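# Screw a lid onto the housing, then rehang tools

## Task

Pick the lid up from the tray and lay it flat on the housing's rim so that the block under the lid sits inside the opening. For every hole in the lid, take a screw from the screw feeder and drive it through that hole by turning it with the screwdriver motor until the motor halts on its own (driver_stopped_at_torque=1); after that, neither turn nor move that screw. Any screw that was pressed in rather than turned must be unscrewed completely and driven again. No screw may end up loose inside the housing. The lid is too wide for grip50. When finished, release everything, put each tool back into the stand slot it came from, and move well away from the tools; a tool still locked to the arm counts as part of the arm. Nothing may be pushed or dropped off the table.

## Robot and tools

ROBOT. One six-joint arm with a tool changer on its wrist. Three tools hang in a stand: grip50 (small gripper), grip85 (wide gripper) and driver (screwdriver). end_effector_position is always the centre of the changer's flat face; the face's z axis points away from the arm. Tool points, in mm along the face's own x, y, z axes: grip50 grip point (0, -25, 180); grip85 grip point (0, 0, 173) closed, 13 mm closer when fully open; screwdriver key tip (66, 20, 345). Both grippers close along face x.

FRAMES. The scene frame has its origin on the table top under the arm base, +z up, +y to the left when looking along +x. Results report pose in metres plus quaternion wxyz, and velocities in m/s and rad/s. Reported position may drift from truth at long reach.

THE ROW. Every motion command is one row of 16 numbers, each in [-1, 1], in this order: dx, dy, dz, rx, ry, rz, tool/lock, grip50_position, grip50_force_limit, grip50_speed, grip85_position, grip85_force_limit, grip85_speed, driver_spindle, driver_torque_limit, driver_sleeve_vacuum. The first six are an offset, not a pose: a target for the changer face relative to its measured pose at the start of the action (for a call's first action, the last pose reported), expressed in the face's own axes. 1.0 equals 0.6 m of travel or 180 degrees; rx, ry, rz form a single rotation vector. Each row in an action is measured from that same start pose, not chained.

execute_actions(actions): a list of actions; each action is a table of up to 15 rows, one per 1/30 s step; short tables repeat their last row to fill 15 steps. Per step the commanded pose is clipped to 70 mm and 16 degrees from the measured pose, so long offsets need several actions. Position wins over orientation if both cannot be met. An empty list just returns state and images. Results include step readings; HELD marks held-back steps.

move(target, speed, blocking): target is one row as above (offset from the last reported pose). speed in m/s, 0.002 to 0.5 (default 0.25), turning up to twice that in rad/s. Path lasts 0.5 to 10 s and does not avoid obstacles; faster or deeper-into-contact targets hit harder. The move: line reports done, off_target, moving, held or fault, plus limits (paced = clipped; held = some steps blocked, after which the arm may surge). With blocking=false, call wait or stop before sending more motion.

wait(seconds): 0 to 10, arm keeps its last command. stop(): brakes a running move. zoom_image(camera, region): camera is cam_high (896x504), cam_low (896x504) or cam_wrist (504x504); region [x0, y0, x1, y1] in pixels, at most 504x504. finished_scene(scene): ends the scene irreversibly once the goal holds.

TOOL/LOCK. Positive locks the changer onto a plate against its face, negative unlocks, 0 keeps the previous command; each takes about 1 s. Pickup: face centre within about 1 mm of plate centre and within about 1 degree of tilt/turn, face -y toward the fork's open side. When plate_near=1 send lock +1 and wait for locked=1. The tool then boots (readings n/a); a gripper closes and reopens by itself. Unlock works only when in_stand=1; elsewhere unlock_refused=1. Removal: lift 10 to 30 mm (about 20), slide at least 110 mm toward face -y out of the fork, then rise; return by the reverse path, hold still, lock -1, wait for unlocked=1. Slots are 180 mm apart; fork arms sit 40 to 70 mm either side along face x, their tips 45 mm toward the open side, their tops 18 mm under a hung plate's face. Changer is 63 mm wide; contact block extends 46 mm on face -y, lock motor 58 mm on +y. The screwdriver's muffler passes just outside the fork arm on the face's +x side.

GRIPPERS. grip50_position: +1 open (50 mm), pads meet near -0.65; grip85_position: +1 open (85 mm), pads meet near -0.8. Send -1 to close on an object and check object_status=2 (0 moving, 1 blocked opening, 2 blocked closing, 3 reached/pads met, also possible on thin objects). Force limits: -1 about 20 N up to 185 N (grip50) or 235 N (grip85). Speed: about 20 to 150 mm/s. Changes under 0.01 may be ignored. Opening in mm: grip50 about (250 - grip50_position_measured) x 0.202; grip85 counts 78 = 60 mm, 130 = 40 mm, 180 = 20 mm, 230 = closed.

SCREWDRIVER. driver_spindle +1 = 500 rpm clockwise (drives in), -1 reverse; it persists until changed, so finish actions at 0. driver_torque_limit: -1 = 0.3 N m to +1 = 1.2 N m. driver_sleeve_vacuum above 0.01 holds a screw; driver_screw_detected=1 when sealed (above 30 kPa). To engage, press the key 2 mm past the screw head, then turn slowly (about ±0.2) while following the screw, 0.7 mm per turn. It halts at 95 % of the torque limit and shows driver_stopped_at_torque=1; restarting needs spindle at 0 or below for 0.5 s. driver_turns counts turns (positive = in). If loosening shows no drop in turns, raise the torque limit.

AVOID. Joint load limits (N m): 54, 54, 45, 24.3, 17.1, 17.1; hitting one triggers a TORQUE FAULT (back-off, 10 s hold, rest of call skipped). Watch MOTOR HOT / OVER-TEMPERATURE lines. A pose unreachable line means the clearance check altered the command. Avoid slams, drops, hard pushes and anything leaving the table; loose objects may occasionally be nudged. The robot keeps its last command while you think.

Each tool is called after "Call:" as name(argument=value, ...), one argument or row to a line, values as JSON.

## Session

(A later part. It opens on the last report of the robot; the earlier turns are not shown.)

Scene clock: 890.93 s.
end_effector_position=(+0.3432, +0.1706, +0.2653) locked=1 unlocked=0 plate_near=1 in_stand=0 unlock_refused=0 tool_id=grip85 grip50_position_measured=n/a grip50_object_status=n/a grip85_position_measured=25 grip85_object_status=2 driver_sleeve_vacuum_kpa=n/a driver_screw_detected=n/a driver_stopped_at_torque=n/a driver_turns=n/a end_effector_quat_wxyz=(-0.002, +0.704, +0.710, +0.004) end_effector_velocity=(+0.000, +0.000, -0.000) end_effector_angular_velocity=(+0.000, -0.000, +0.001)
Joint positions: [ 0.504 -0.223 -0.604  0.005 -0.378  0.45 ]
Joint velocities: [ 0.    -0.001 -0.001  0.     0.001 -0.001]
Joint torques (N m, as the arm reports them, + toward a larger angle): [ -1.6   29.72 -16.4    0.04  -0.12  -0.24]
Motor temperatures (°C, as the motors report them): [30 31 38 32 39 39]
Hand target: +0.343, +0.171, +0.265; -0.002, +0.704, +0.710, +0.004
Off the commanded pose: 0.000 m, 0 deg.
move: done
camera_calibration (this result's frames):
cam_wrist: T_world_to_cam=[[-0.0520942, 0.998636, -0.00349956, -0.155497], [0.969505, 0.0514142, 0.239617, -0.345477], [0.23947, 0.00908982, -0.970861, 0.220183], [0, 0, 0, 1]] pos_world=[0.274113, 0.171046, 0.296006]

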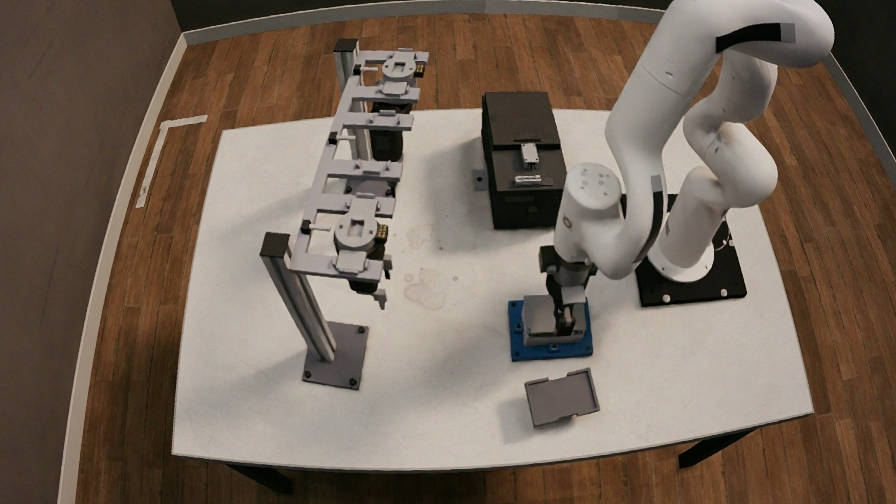

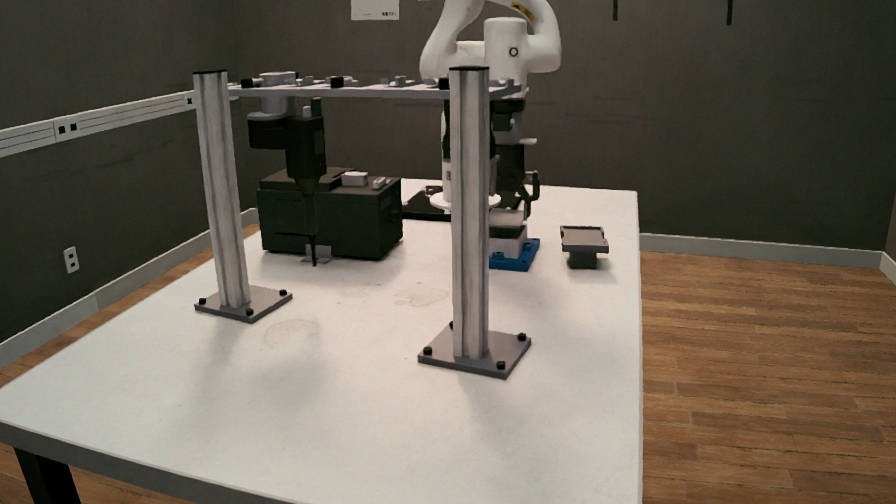

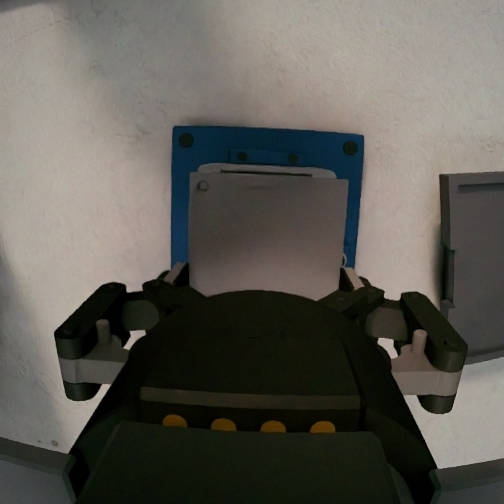

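Call:
move(
  target=[-0.0022, -0.004, 0.017, 0, 0, 0, 0,0,0,0,-1,-0.4,-1,0,0,0],
  speed=0.015,
)

Call:
zoom_image(
  camera="cam_wrist",
  region=[160, 115, 370, 295],
)

Call:
zoom_image(
  camera="cam_low",
  region=[470, 180, 560, 280],
)

Call:
zoom_image(
  camera="cam_high",
  region=[495, 270, 615, 370],
)

Scene clock: 908.43 s.
end_effector_position=(+0.3408, +0.1694, +0.2551) locked=1 unlocked=0 plate_near=1 in_stand=0 unlock_refused=0 tool_id=grip85 grip50_position_measured=n/a grip50_object_status=n/a grip85_position_measured=25 grip85_object_status=2 driver_sleeve_vacuum_kpa=n/a driver_screw_detected=n/a driver_stopped_at_torque=n/a driver_turns=n/a end_effector_quat_wxyz=(-0.002, +0.704, +0.710, +0.004) end_effector_velocity=(-0.000, -0.000, -0.001) end_effector_angular_velocity=(-0.000, +0.000, +0.000)
Joint positions: [ 0.503 -0.242 -0.594  0.005 -0.349  0.45 ]
Joint velocities: [ 0.    -0.002  0.001  0.     0.003 -0.   ]
Joint torques (N m, as the arm reports them, + toward a larger angle): [ -2.42  30.37 -16.07  -0.24   0.04  -0.27]
Motor temperatures (°C, as the motors report them): [30 31 38 32 39 39]
Hand target: +0.341, +0.169, +0.255; -0.002, +0.704, +0.710, +0.004
Off the commanded pose: 0.000 m, 0 deg.
move: done
camera_calibration (this result's frames):
cam_wrist: T_world_to_cam=[[-0.0520771, 0.998637, -0.00357097, -0.154378], [0.969516, 0.0514152, 0.239572, -0.340673], [0.239429, 0.0090141, -0.970872, 0.210939], [0, 0, 0, 1]] pos_world=[0.271743, 0.169782, 0.285859]

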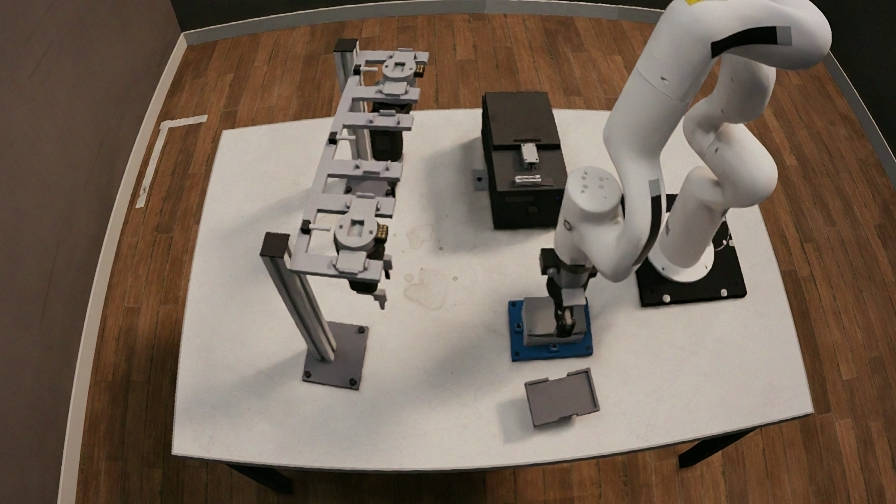

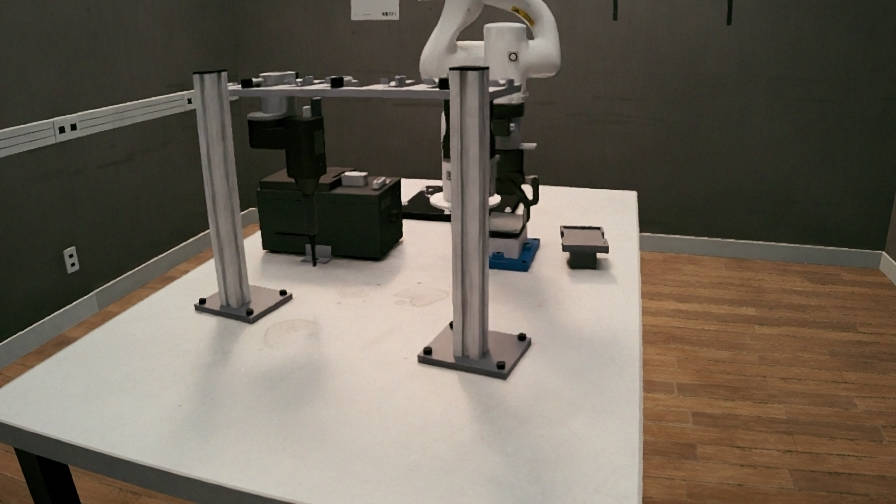

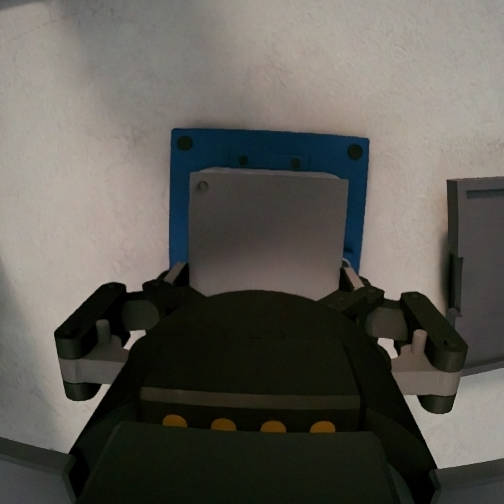

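Region (160, 115, 370, 295) of cam_wrist's 504x504 image, scaled by 2.400, with more detail than that image has; it fills the top 432 rows of this view, and the rest is white.

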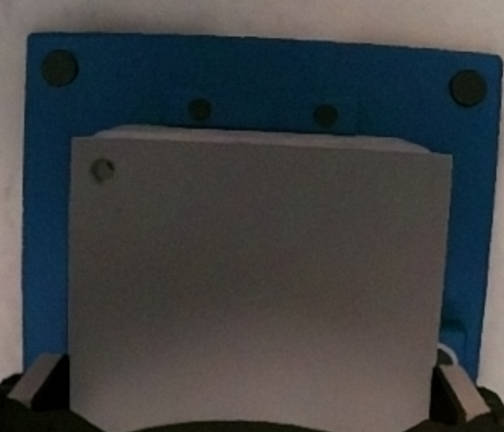

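Region (470, 180, 560, 280) of cam_low's 896x504 image, scaled by 5.040, with more detail than that image has; it fills the left 454 columns of this view, and the rest is white.

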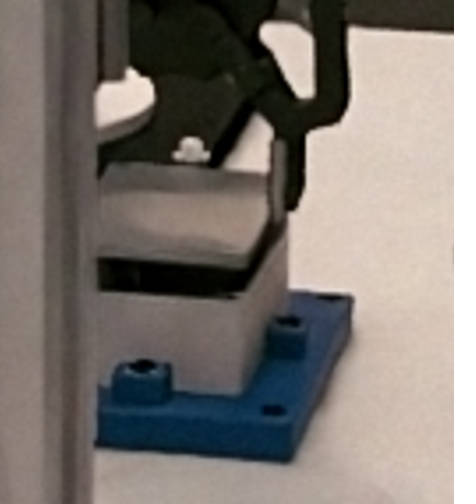

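Region (495, 270, 615, 370) of cam_high's 896x504 image, scaled by 4.200, with more detail than that image has.

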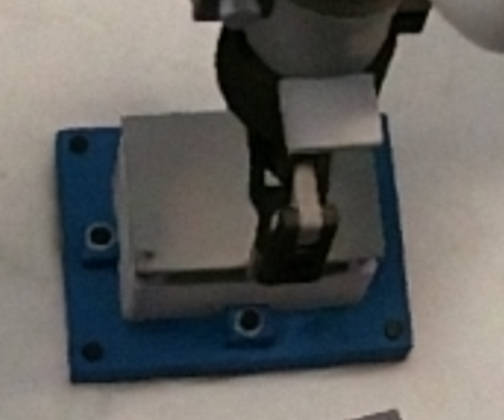

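Call:
move(
  target=[0, 0, 0.015, 0, 0, 0, 0,0,0,0,-1,-0.4,-1,0,0,0],
  speed=0.006,
)

Call:
zoom_image(
  camera="cam_low",
  region=[470, 180, 560, 280],
)

Call:
zoom_image(
  camera="cam_wrist",
  region=[160, 115, 370, 295],
)

Scene clock: 923.57 s.
end_effector_position=(+0.3409, +0.1694, +0.2462) locked=1 unlocked=0 plate_near=1 in_stand=0 unlock_refused=0 tool_id=grip85 grip50_position_measured=n/a grip50_object_status=n/a grip85_position_measured=25 grip85_object_status=2 driver_sleeve_vacuum_kpa=n/a driver_screw_detected=n/a driver_stopped_at_torque=n/a driver_turns=n/a end_effector_quat_wxyz=(-0.002, +0.704, +0.710, +0.004) end_effector_velocity=(-0.000, +0.001, -0.000) end_effector_angular_velocity=(+0.001, -0.001, -0.000)
Joint positions: [ 0.503 -0.265 -0.592  0.005 -0.325  0.449]
Joint velocities: [ 0.001 -0.    -0.     0.001  0.001  0.   ]
Joint torques (N m, as the arm reports them, + toward a larger angle): [ -0.75  32.01 -15.31  -0.32   0.04  -0.34]
Motor temperatures (°C, as the motors report them): [30 31 38 32 39 39]
Hand target: +0.341, +0.169, +0.246; -0.002, +0.704, +0.710, +0.004
Off the commanded pose: 0.000 m, 0 deg.
move: done
camera_calibration (this result's frames):
cam_wrist: T_world_to_cam=[[-0.0520637, 0.998637, -0.00361667, -0.154462], [0.969518, 0.0514132, 0.239564, -0.338532], [0.239424, 0.00896616, -0.970874, 0.202237], [0, 0, 0, 1]] pos_world=[0.271751, 0.169843, 0.276888]

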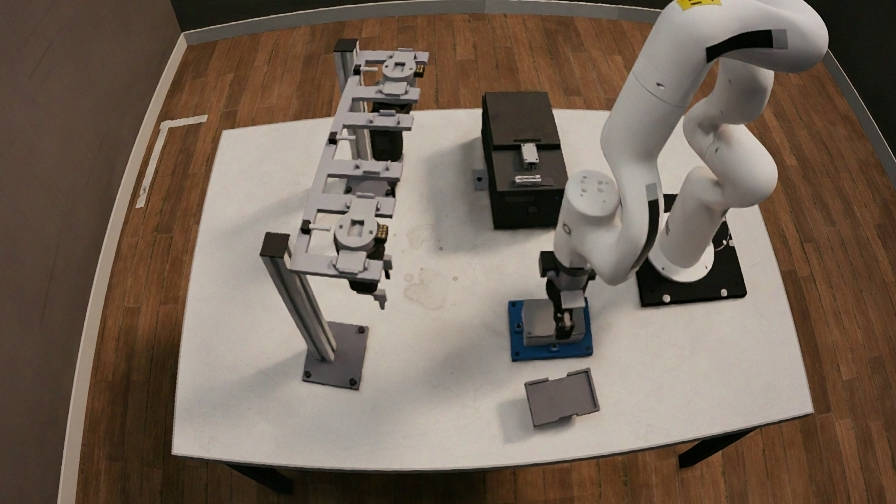

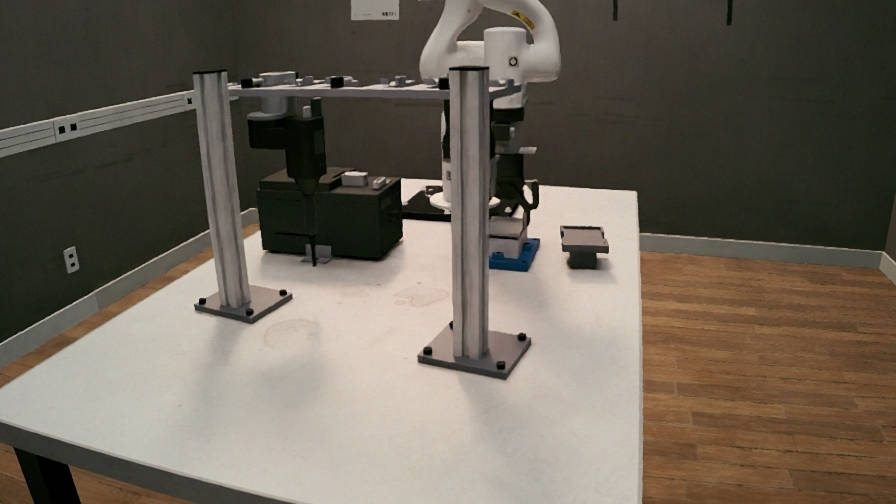

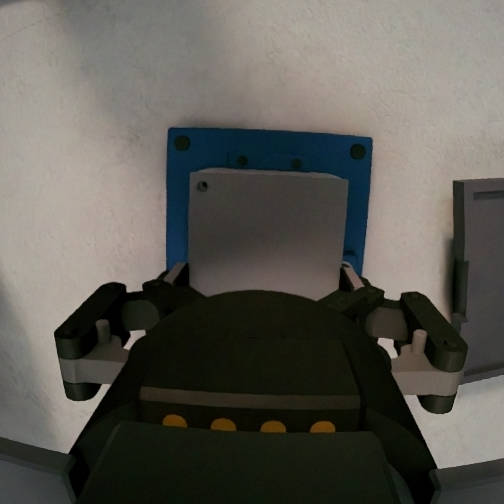

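Region (470, 180, 560, 280) of cam_low's 896x504 image, scaled by 5.040, with more detail than that image has; it fills the left 454 columns of this view, and the rest is white.

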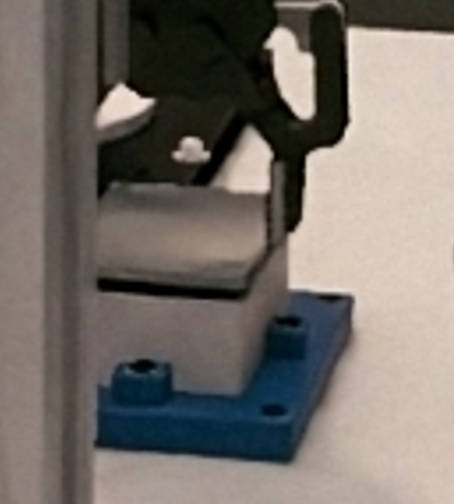

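Region (160, 115, 370, 295) of cam_wrist's 504x504 image, scaled by 2.400, with more detail than that image has; it fills the top 432 rows of this view, and the rest is white.

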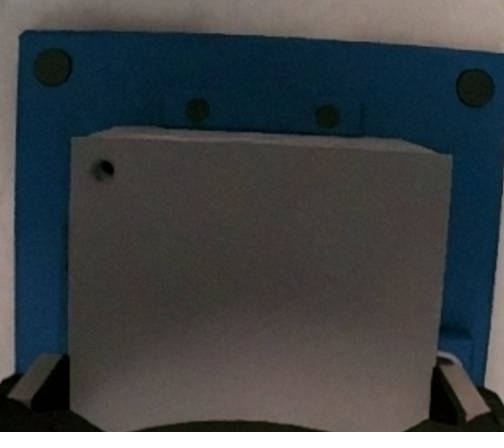

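Call:
move(
  target=[0, 0, 0.006, 0, 0, 0, 0,0,0,0,-1,-0.4,-1,0,0,0],
  speed=0.004,
)

Call:
zoom_image(
  camera="cam_low",
  region=[470, 180, 560, 280],
)

Scene clock: 931.13 s.
end_effector_position=(+0.3409, +0.1694, +0.2426) locked=1 unlocked=0 plate_near=1 in_stand=0 unlock_refused=0 tool_id=grip85 grip50_position_measured=n/a grip50_object_status=n/a grip85_position_measured=25 grip85_object_status=2 driver_sleeve_vacuum_kpa=n/a driver_screw_detected=n/a driver_stopped_at_torque=n/a driver_turns=n/a end_effector_quat_wxyz=(-0.002, +0.704, +0.710, +0.004) end_effector_velocity=(+0.000, -0.000, -0.000) end_effector_angular_velocity=(+0.000, -0.000, -0.001)
Joint positions: [ 0.503 -0.274 -0.592  0.005 -0.316  0.449]
Joint velocities: [-0.    -0.001 -0.     0.001  0.001 -0.   ]
Joint torques (N m, as the arm reports them, + toward a larger angle): [ -1.74  32.29 -15.24  -0.52  -0.05  -0.28]
Motor temperatures (°C, as the motors report them): [30 31 38 32 39 39]
Hand target: +0.341, +0.169, +0.243; -0.002, +0.704, +0.710, +0.004
Off the commanded pose: 0.000 m, 0 deg.
move: done
camera_calibration (this result's frames):
cam_wrist: T_world_to_cam=[[-0.0520589, 0.998637, -0.00363794, -0.154494], [0.969521, 0.0514137, 0.239555, -0.337675], [0.239415, 0.00894388, -0.970876, 0.198766], [0, 0, 0, 1]] pos_world=[0.271752, 0.169867, 0.273307]

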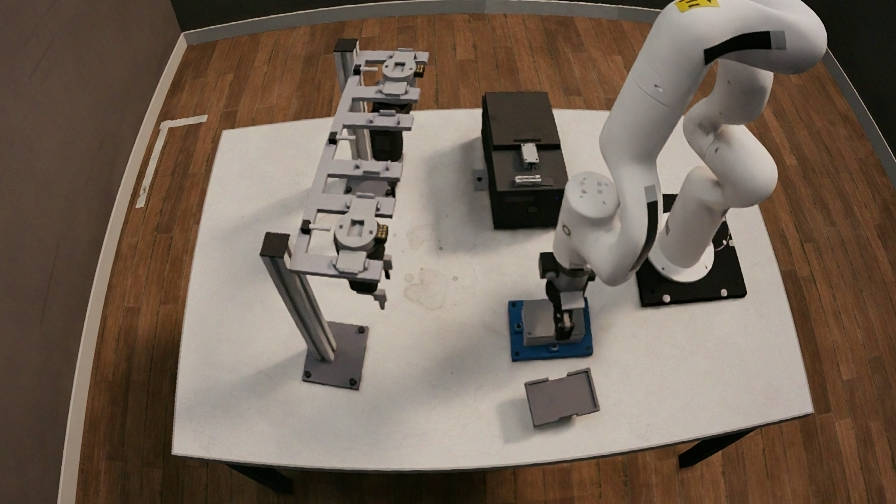

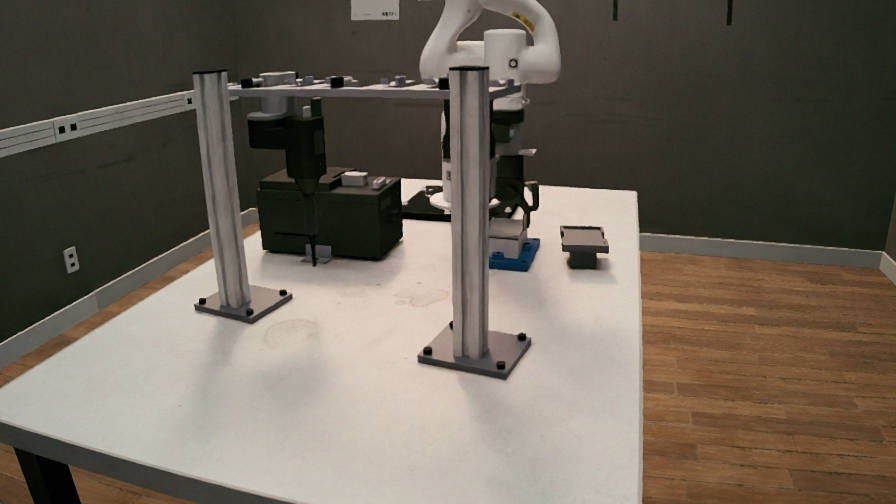

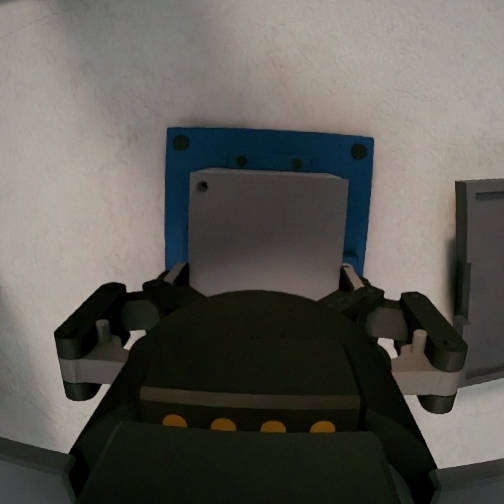

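Region (470, 180, 560, 280) of cam_low's 896x504 image, scaled by 5.040, with more detail than that image has; it fills the left 454 columns of this view, and the rest is white.

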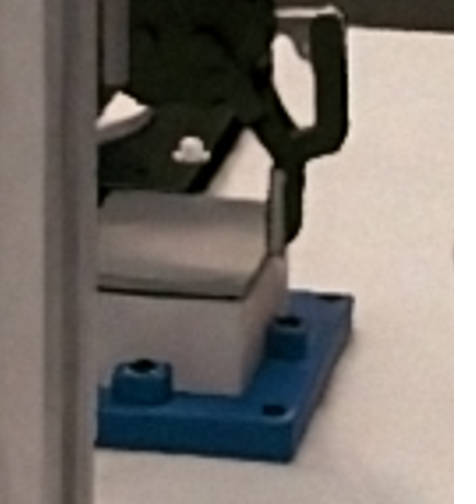

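Call:
move(
  target=[0, 0, 0.002, 0, 0, 0, 0,0,0,0,-1,-0.4,-1,0,0,0],
  speed=0.003,
)

Scene clock: 940.27 s.
end_effector_position=(+0.3408, +0.1694, +0.2414) locked=1 unlocked=0 plate_near=1 in_stand=0 unlock_refused=0 tool_id=grip85 grip50_position_measured=n/a grip50_object_status=n/a grip85_position_measured=25 grip85_object_status=2 driver_sleeve_vacuum_kpa=n/a driver_screw_detected=n/a driver_stopped_at_torque=n/a driver_turns=n/a end_effector_quat_wxyz=(-0.002, +0.704, +0.710, +0.004) end_effector_velocity=(-0.000, -0.000, -0.000) end_effector_angular_velocity=(-0.000, +0.001, -0.001)
Joint positions: [ 0.503 -0.277 -0.591  0.006 -0.313  0.449]
Joint velocities: [-0.    -0.001  0.     0.001 -0.    -0.001]
Joint torques (N m, as the arm reports them, + toward a larger angle): [ -1.83  31.6  -14.95   0.06   0.13  -0.32]
Motor temperatures (°C, as the motors report them): [30 31 38 32 39 39]
Hand target: +0.341, +0.169, +0.241; -0.002, +0.704, +0.710, +0.004
Off the commanded pose: 0.000 m, 0 deg.
move: done
camera_calibration (this result's frames):
cam_wrist: T_world_to_cam=[[-0.0520457, 0.998638, -0.00368966, -0.154494], [0.969548, 0.0514143, 0.239444, -0.337357], [0.239308, 0.00888476, -0.970903, 0.197679], [0, 0, 0, 1]] pos_world=[0.271737, 0.169872, 0.272135]

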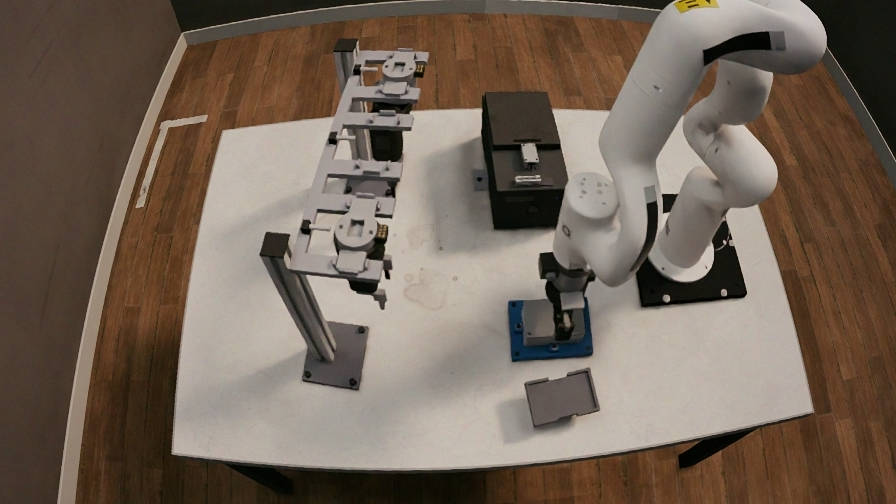

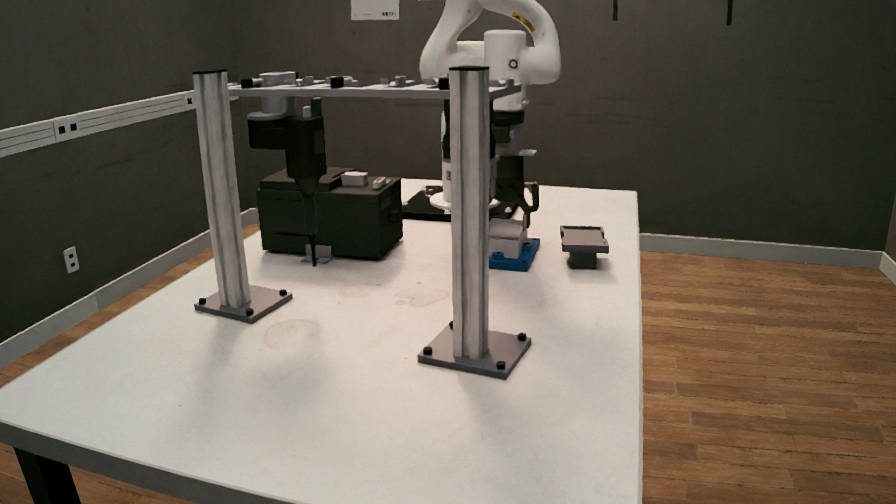

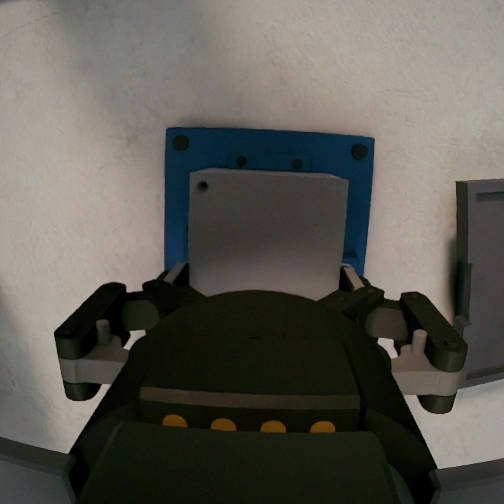

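Light contact appears; release.

Call:
execute_actions(
  actions=[
    [[0,0,0,0,0,0,0,0,0,0,1,-0.4,-0.5,0,0,0]],
    [[0,0,0,0,0,0,0,0,0,0,1,-0.4,-0.5,0,0,0]],
  ],
)

Call:
zoom_image(
  camera="cam_low",
  region=[470, 180, 560, 280],
)

Call:
zoom_image(
  camera="cam_wrist",
  region=[160, 115, 370, 295],
)

Scene clock: 947.80 s.
end_effector_position=(+0.3409, +0.1695, +0.2414) locked=1 unlocked=0 plate_near=1 in_stand=0 unlock_refused=0 tool_id=grip85 grip50_position_measured=n/a grip50_object_status=n/a grip85_position_measured=3 grip85_object_status=3 driver_sleeve_vacuum_kpa=n/a driver_screw_detected=n/a driver_stopped_at_torque=n/a driver_turns=n/a end_effector_quat_wxyz=(-0.002, +0.704, +0.710, +0.004) end_effector_velocity=(-0.001, -0.001, -0.000) end_effector_angular_velocity=(-0.001, +0.003, -0.000)
Joint positions: [ 0.503 -0.277 -0.592  0.006 -0.313  0.449]
Joint velocities: [-0.    -0.     0.001 -0.    -0.001 -0.   ]
Joint torques (N m, as the arm reports them, + toward a larger angle): [ -0.57  30.   -14.5   -0.21  -0.01  -0.29]
Motor temperatures (°C, as the motors report them): [30 31 38 32 39 39]
Hand target: +0.341, +0.169, +0.241; -0.002, +0.704, +0.710, +0.004
Off the commanded pose: 0.000 m, 0 deg.
Step readings (end_effector_position; steps 1 to 15: 1st action; 16 to 30: 2nd action):
0: (+0.3409, +0.1695, +0.2414)
1: (+0.3409, +0.1695, +0.2414)
2: (+0.3409, +0.1695, +0.2414)
4: (+0.3410, +0.1695, +0.2415)
8: (+0.3410, +0.1695, +0.2415)
15: (+0.3409, +0.1695, +0.2414)
16: (+0.3409, +0.1695, +0.2414)
17: (+0.3409, +0.1695, +0.2414)
19: (+0.3409, +0.1695, +0.2414)
23: (+0.3409, +0.1695, +0.2414)
30: end_effector_position above
camera_calibration (this result's frames):
cam_wrist: T_world_to_cam=[[-0.0520491, 0.998638, -0.00365168, -0.154511], [0.969527, 0.0514077, 0.239531, -0.337397], [0.239393, 0.00892699, -0.970882, 0.197646], [0, 0, 0, 1]] pos_world=[0.271758, 0.169881, 0.272144]

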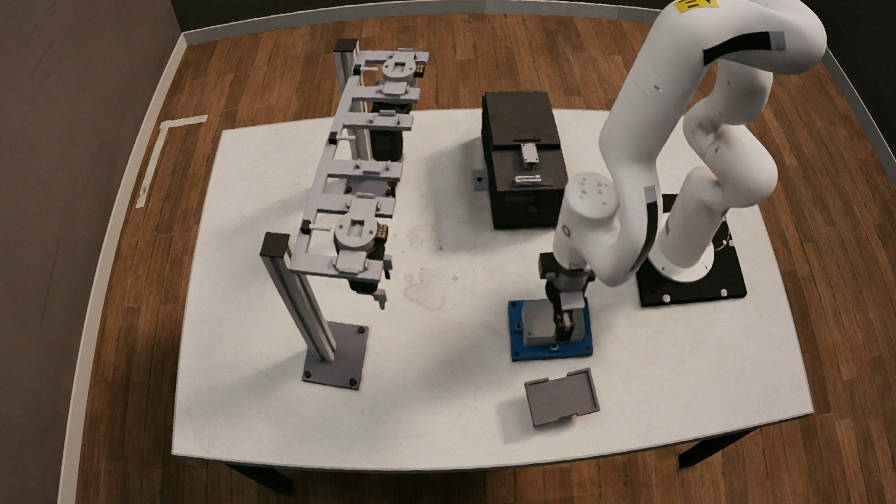

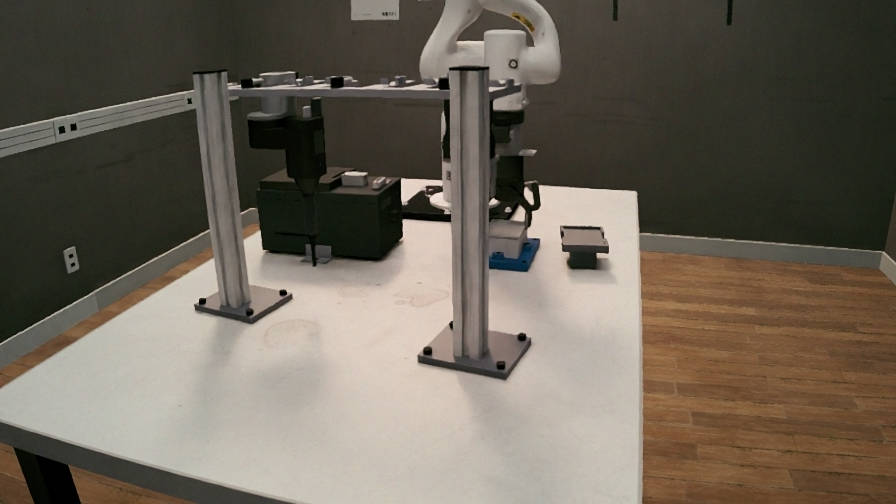

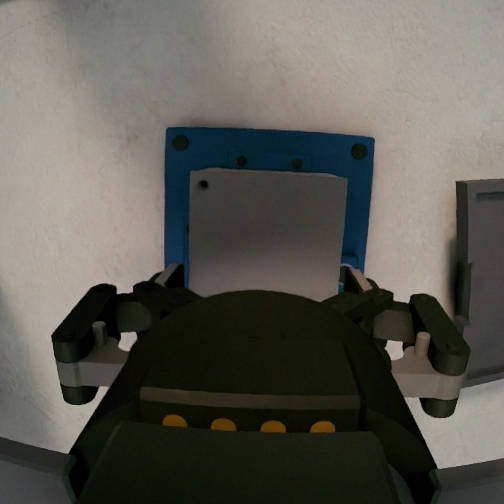

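Region (470, 180, 560, 280) of cam_low's 896x504 image, scaled by 5.040, with more detail than that image has; it fills the left 454 columns of this view, and the rest is white.

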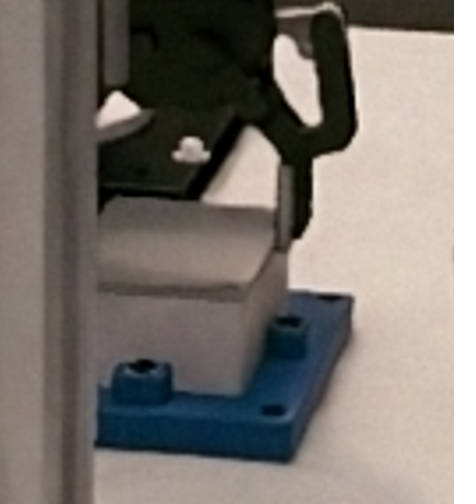

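Region (160, 115, 370, 295) of cam_wrist's 504x504 image, scaled by 2.400, with more detail than that image has; it fills the top 432 rows of this view, and the rest is white.

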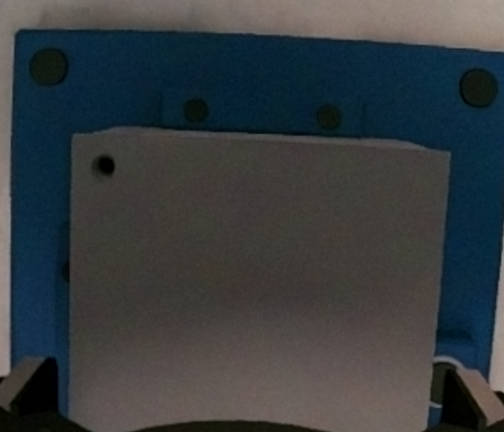

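Call:
move(
  target=[0, 0, -0.04, 0, 0, 0, 0,0,0,0,1,-0.4,-0.5,0,0,0],
  speed=0.08,
)

Scene clock: 961.23 s.
end_effector_position=(+0.3408, +0.1693, +0.2653) locked=1 unlocked=0 plate_near=1 in_stand=0 unlock_refused=0 tool_id=grip85 grip50_position_measured=n/a grip50_object_status=n/a grip85_position_measured=3 grip85_object_status=3 driver_sleeve_vacuum_kpa=n/a driver_screw_detected=n/a driver_stopped_at_torque=n/a driver_turns=n/a end_effector_quat_wxyz=(-0.002, +0.704, +0.710, +0.004) end_effector_velocity=(-0.000, -0.000, +0.000) end_effector_angular_velocity=(-0.001, +0.001, +0.000)
Joint positions: [ 0.503 -0.218 -0.596  0.005 -0.377  0.45 ]
Joint velocities: [ 0.     0.001 -0.    -0.    -0.003  0.   ]
Joint torques (N m, as the arm reports them, + toward a larger angle): [ -1.93  27.55 -15.92  -0.11   0.03  -0.31]
Motor temperatures (°C, as the motors report them): [30 31 37 32 39 39]
Hand target: +0.341, +0.169, +0.265; -0.002, +0.704, +0.710, +0.004
Off the commanded pose: 0.000 m, 0 deg.
move: done
camera_calibration (this result's frames):
cam_wrist: T_world_to_cam=[[-0.0520895, 0.998636, -0.0036364, -0.154226], [0.969578, 0.0514453, 0.239317, -0.342988], [0.239177, 0.00894012, -0.970935, 0.220938], [0, 0, 0, 1]] pos_world=[0.271676, 0.169686, 0.296038]

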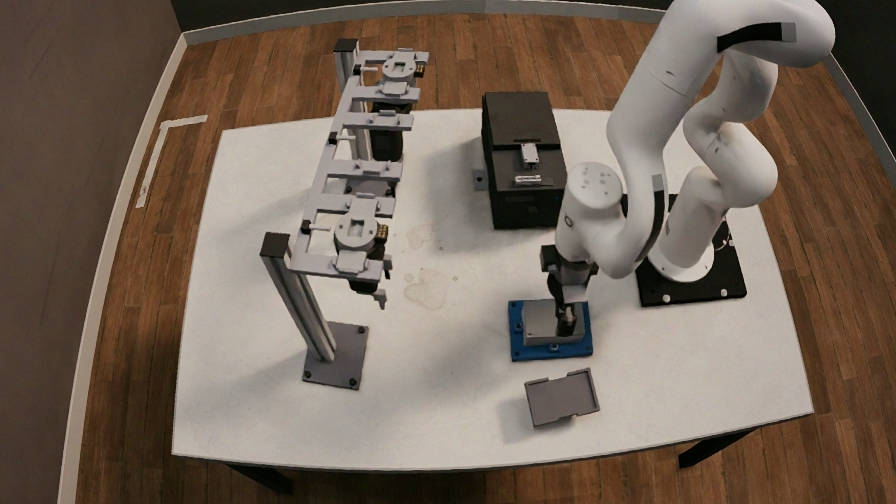

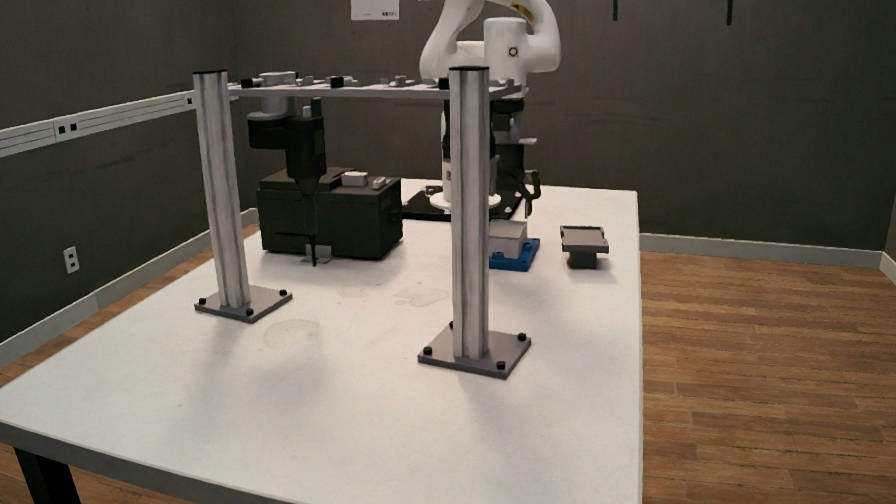

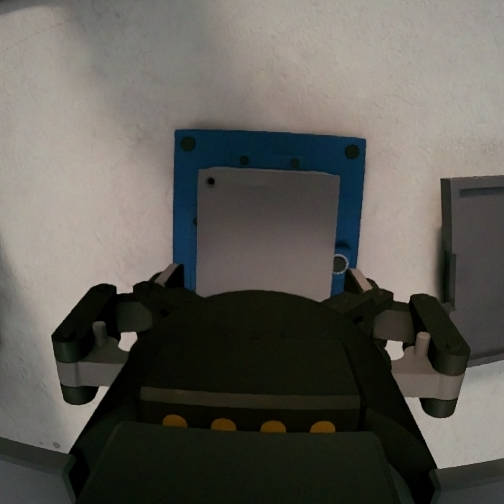

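Call:
move(
  target=[-0.256, 0.2697, -0.2783, 0, 0, 0.04845, 0,0,0,0,1,-0.4,-0.5,0,0,0],
  speed=0.3,
)

Scene clock: 970.40 s.
end_effector_position=(+0.5034, +0.0160, +0.4309) locked=1 unlocked=0 plate_near=1 in_stand=0 unlock_refused=0 tool_id=grip85 grip50_position_measured=n/a grip50_object_status=n/a grip85_position_measured=3 grip85_object_status=3 driver_sleeve_vacuum_kpa=n/a driver_screw_detected=n/a driver_stopped_at_torque=n/a driver_turns=n/a end_effector_quat_wxyz=(-0.003, +0.756, +0.655, +0.003) end_effector_velocity=(+0.002, -0.001, +0.002) end_effector_angular_velocity=(+0.001, -0.003, -0.002)
Joint positions: [ 0.076 -0.225 -1.063  0.003 -0.838  0.176]
Joint velocities: [-0.002 -0.001 -0.007  0.001 -0.002 -0.001]
Joint torques (N m, as the arm reports them, + toward a larger angle): [ -1.59  38.5  -21.71   0.41  -0.12  -0.23]
Motor temperatures (°C, as the motors report them): [30 31 37 32 39 39]
Hand target: +0.504, +0.016, +0.431; -0.003, +0.756, +0.655, +0.004
Off the commanded pose: 0.001 m, 0 deg.
move: done
camera_calibration (this result's frames):
cam_wrist: T_world_to_cam=[[0.0991571, 0.995066, -0.00339335, -0.0683037], [0.96668, -0.0955186, 0.237498, -0.527816], [0.236002, -0.0268298, -0.971382, 0.346609], [0, 0, 0, 1]] pos_world=[0.435202, 0.0268499, 0.461813]

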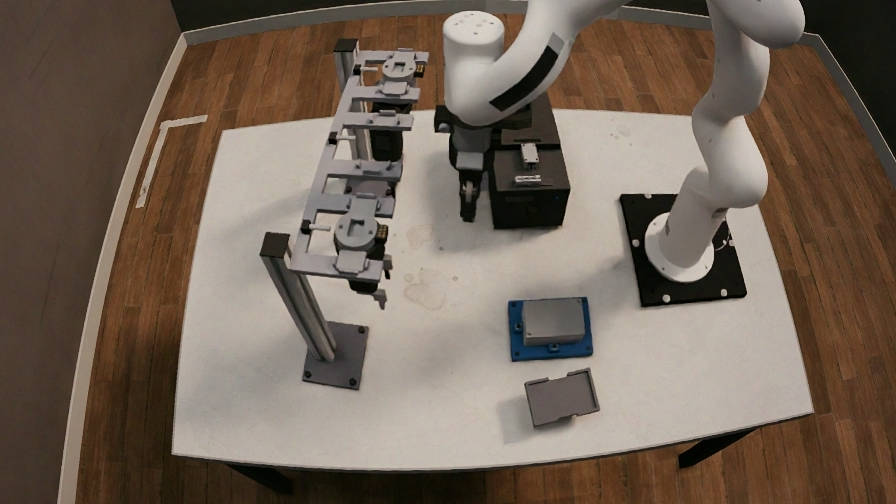

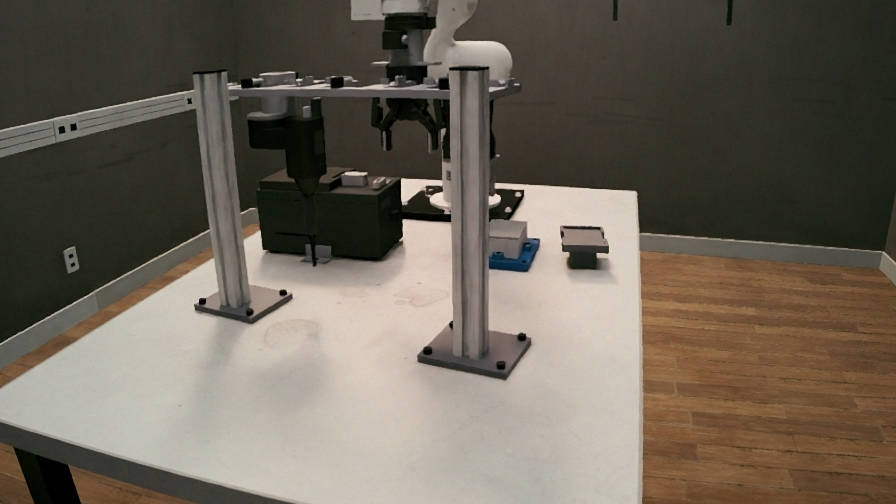

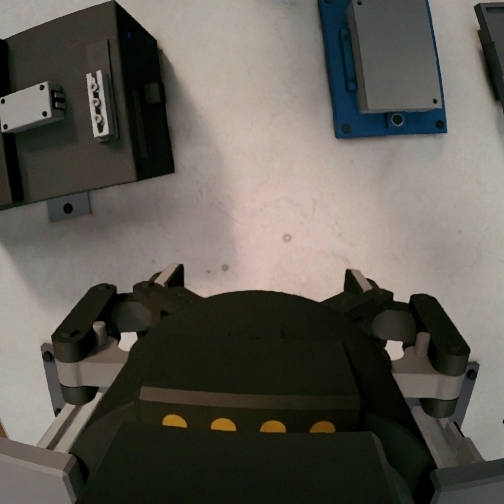

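Call:
move(
  target=[0.0017, 0.2503, -0.0023, 0, 0, 0, 0,0,0,0,1,-0.4,-0.5,0,0,0],
  speed=0.12,
)

Scene clock: 979.33 s.
end_effector_position=(+0.6520, -0.0044, +0.4322) locked=1 unlocked=0 plate_near=1 in_stand=0 unlock_refused=0 tool_id=grip85 grip50_position_measured=n/a grip50_object_status=n/a grip85_position_measured=3 grip85_object_status=3 driver_sleeve_vacuum_kpa=n/a driver_screw_detected=n/a driver_stopped_at_torque=n/a driver_turns=n/a end_effector_quat_wxyz=(-0.003, +0.755, +0.655, +0.003) end_effector_velocity=(+0.001, -0.000, +0.001) end_effector_angular_velocity=(-0.000, -0.002, -0.000)
Joint positions: [ 0.036 -0.587 -1.558  0.003 -0.971  0.137]
Joint velocities: [-0.001 -0.002 -0.005 -0.    -0.001 -0.   ]
Joint torques (N m, as the arm reports them, + toward a larger angle): [ -0.93  59.6  -22.43   0.44  -0.04  -0.27]
Motor temperatures (°C, as the motors report them): [30 31 38 32 39 39]
Hand target: +0.652, -0.004, +0.432; -0.003, +0.756, +0.655, +0.003
Off the commanded pose: 0.000 m, 0 deg.
move: done
camera_calibration (this result's frames):
cam_wrist: T_world_to_cam=[[0.0989451, 0.995087, -0.00331912, -0.0625719], [0.966729, -0.0953336, 0.237373, -0.673714], [0.235891, -0.0266956, -0.971413, 0.312334], [0, 0, 0, 1]] pos_world=[0.583814, 0.00637489, 0.463119]

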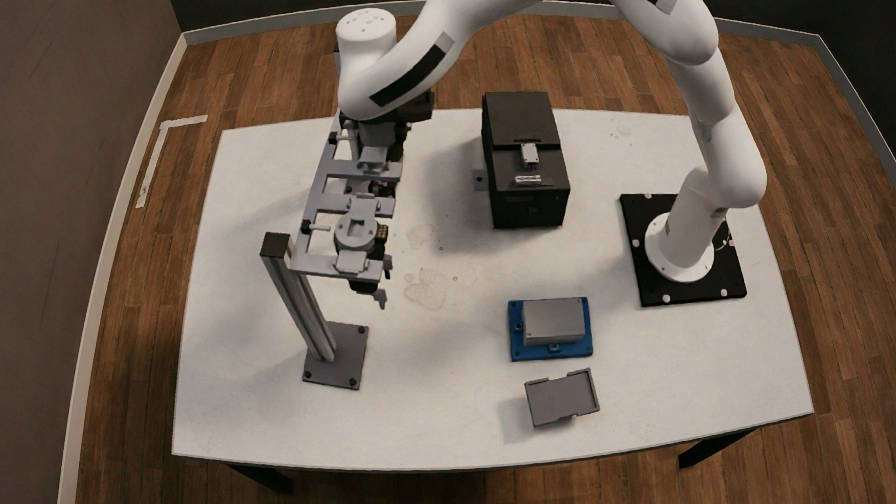

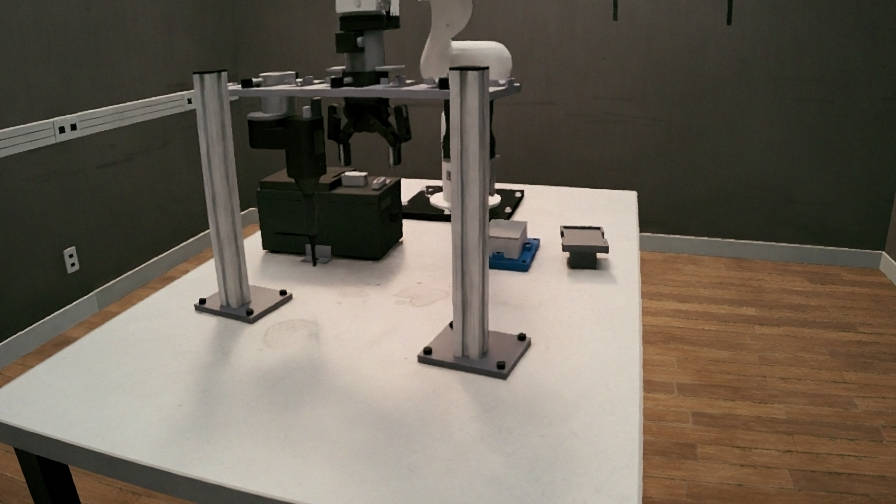

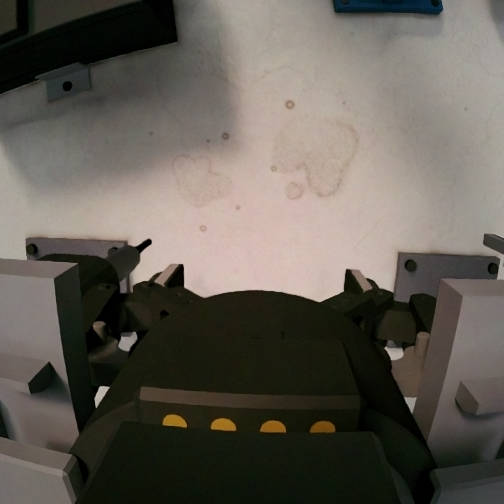

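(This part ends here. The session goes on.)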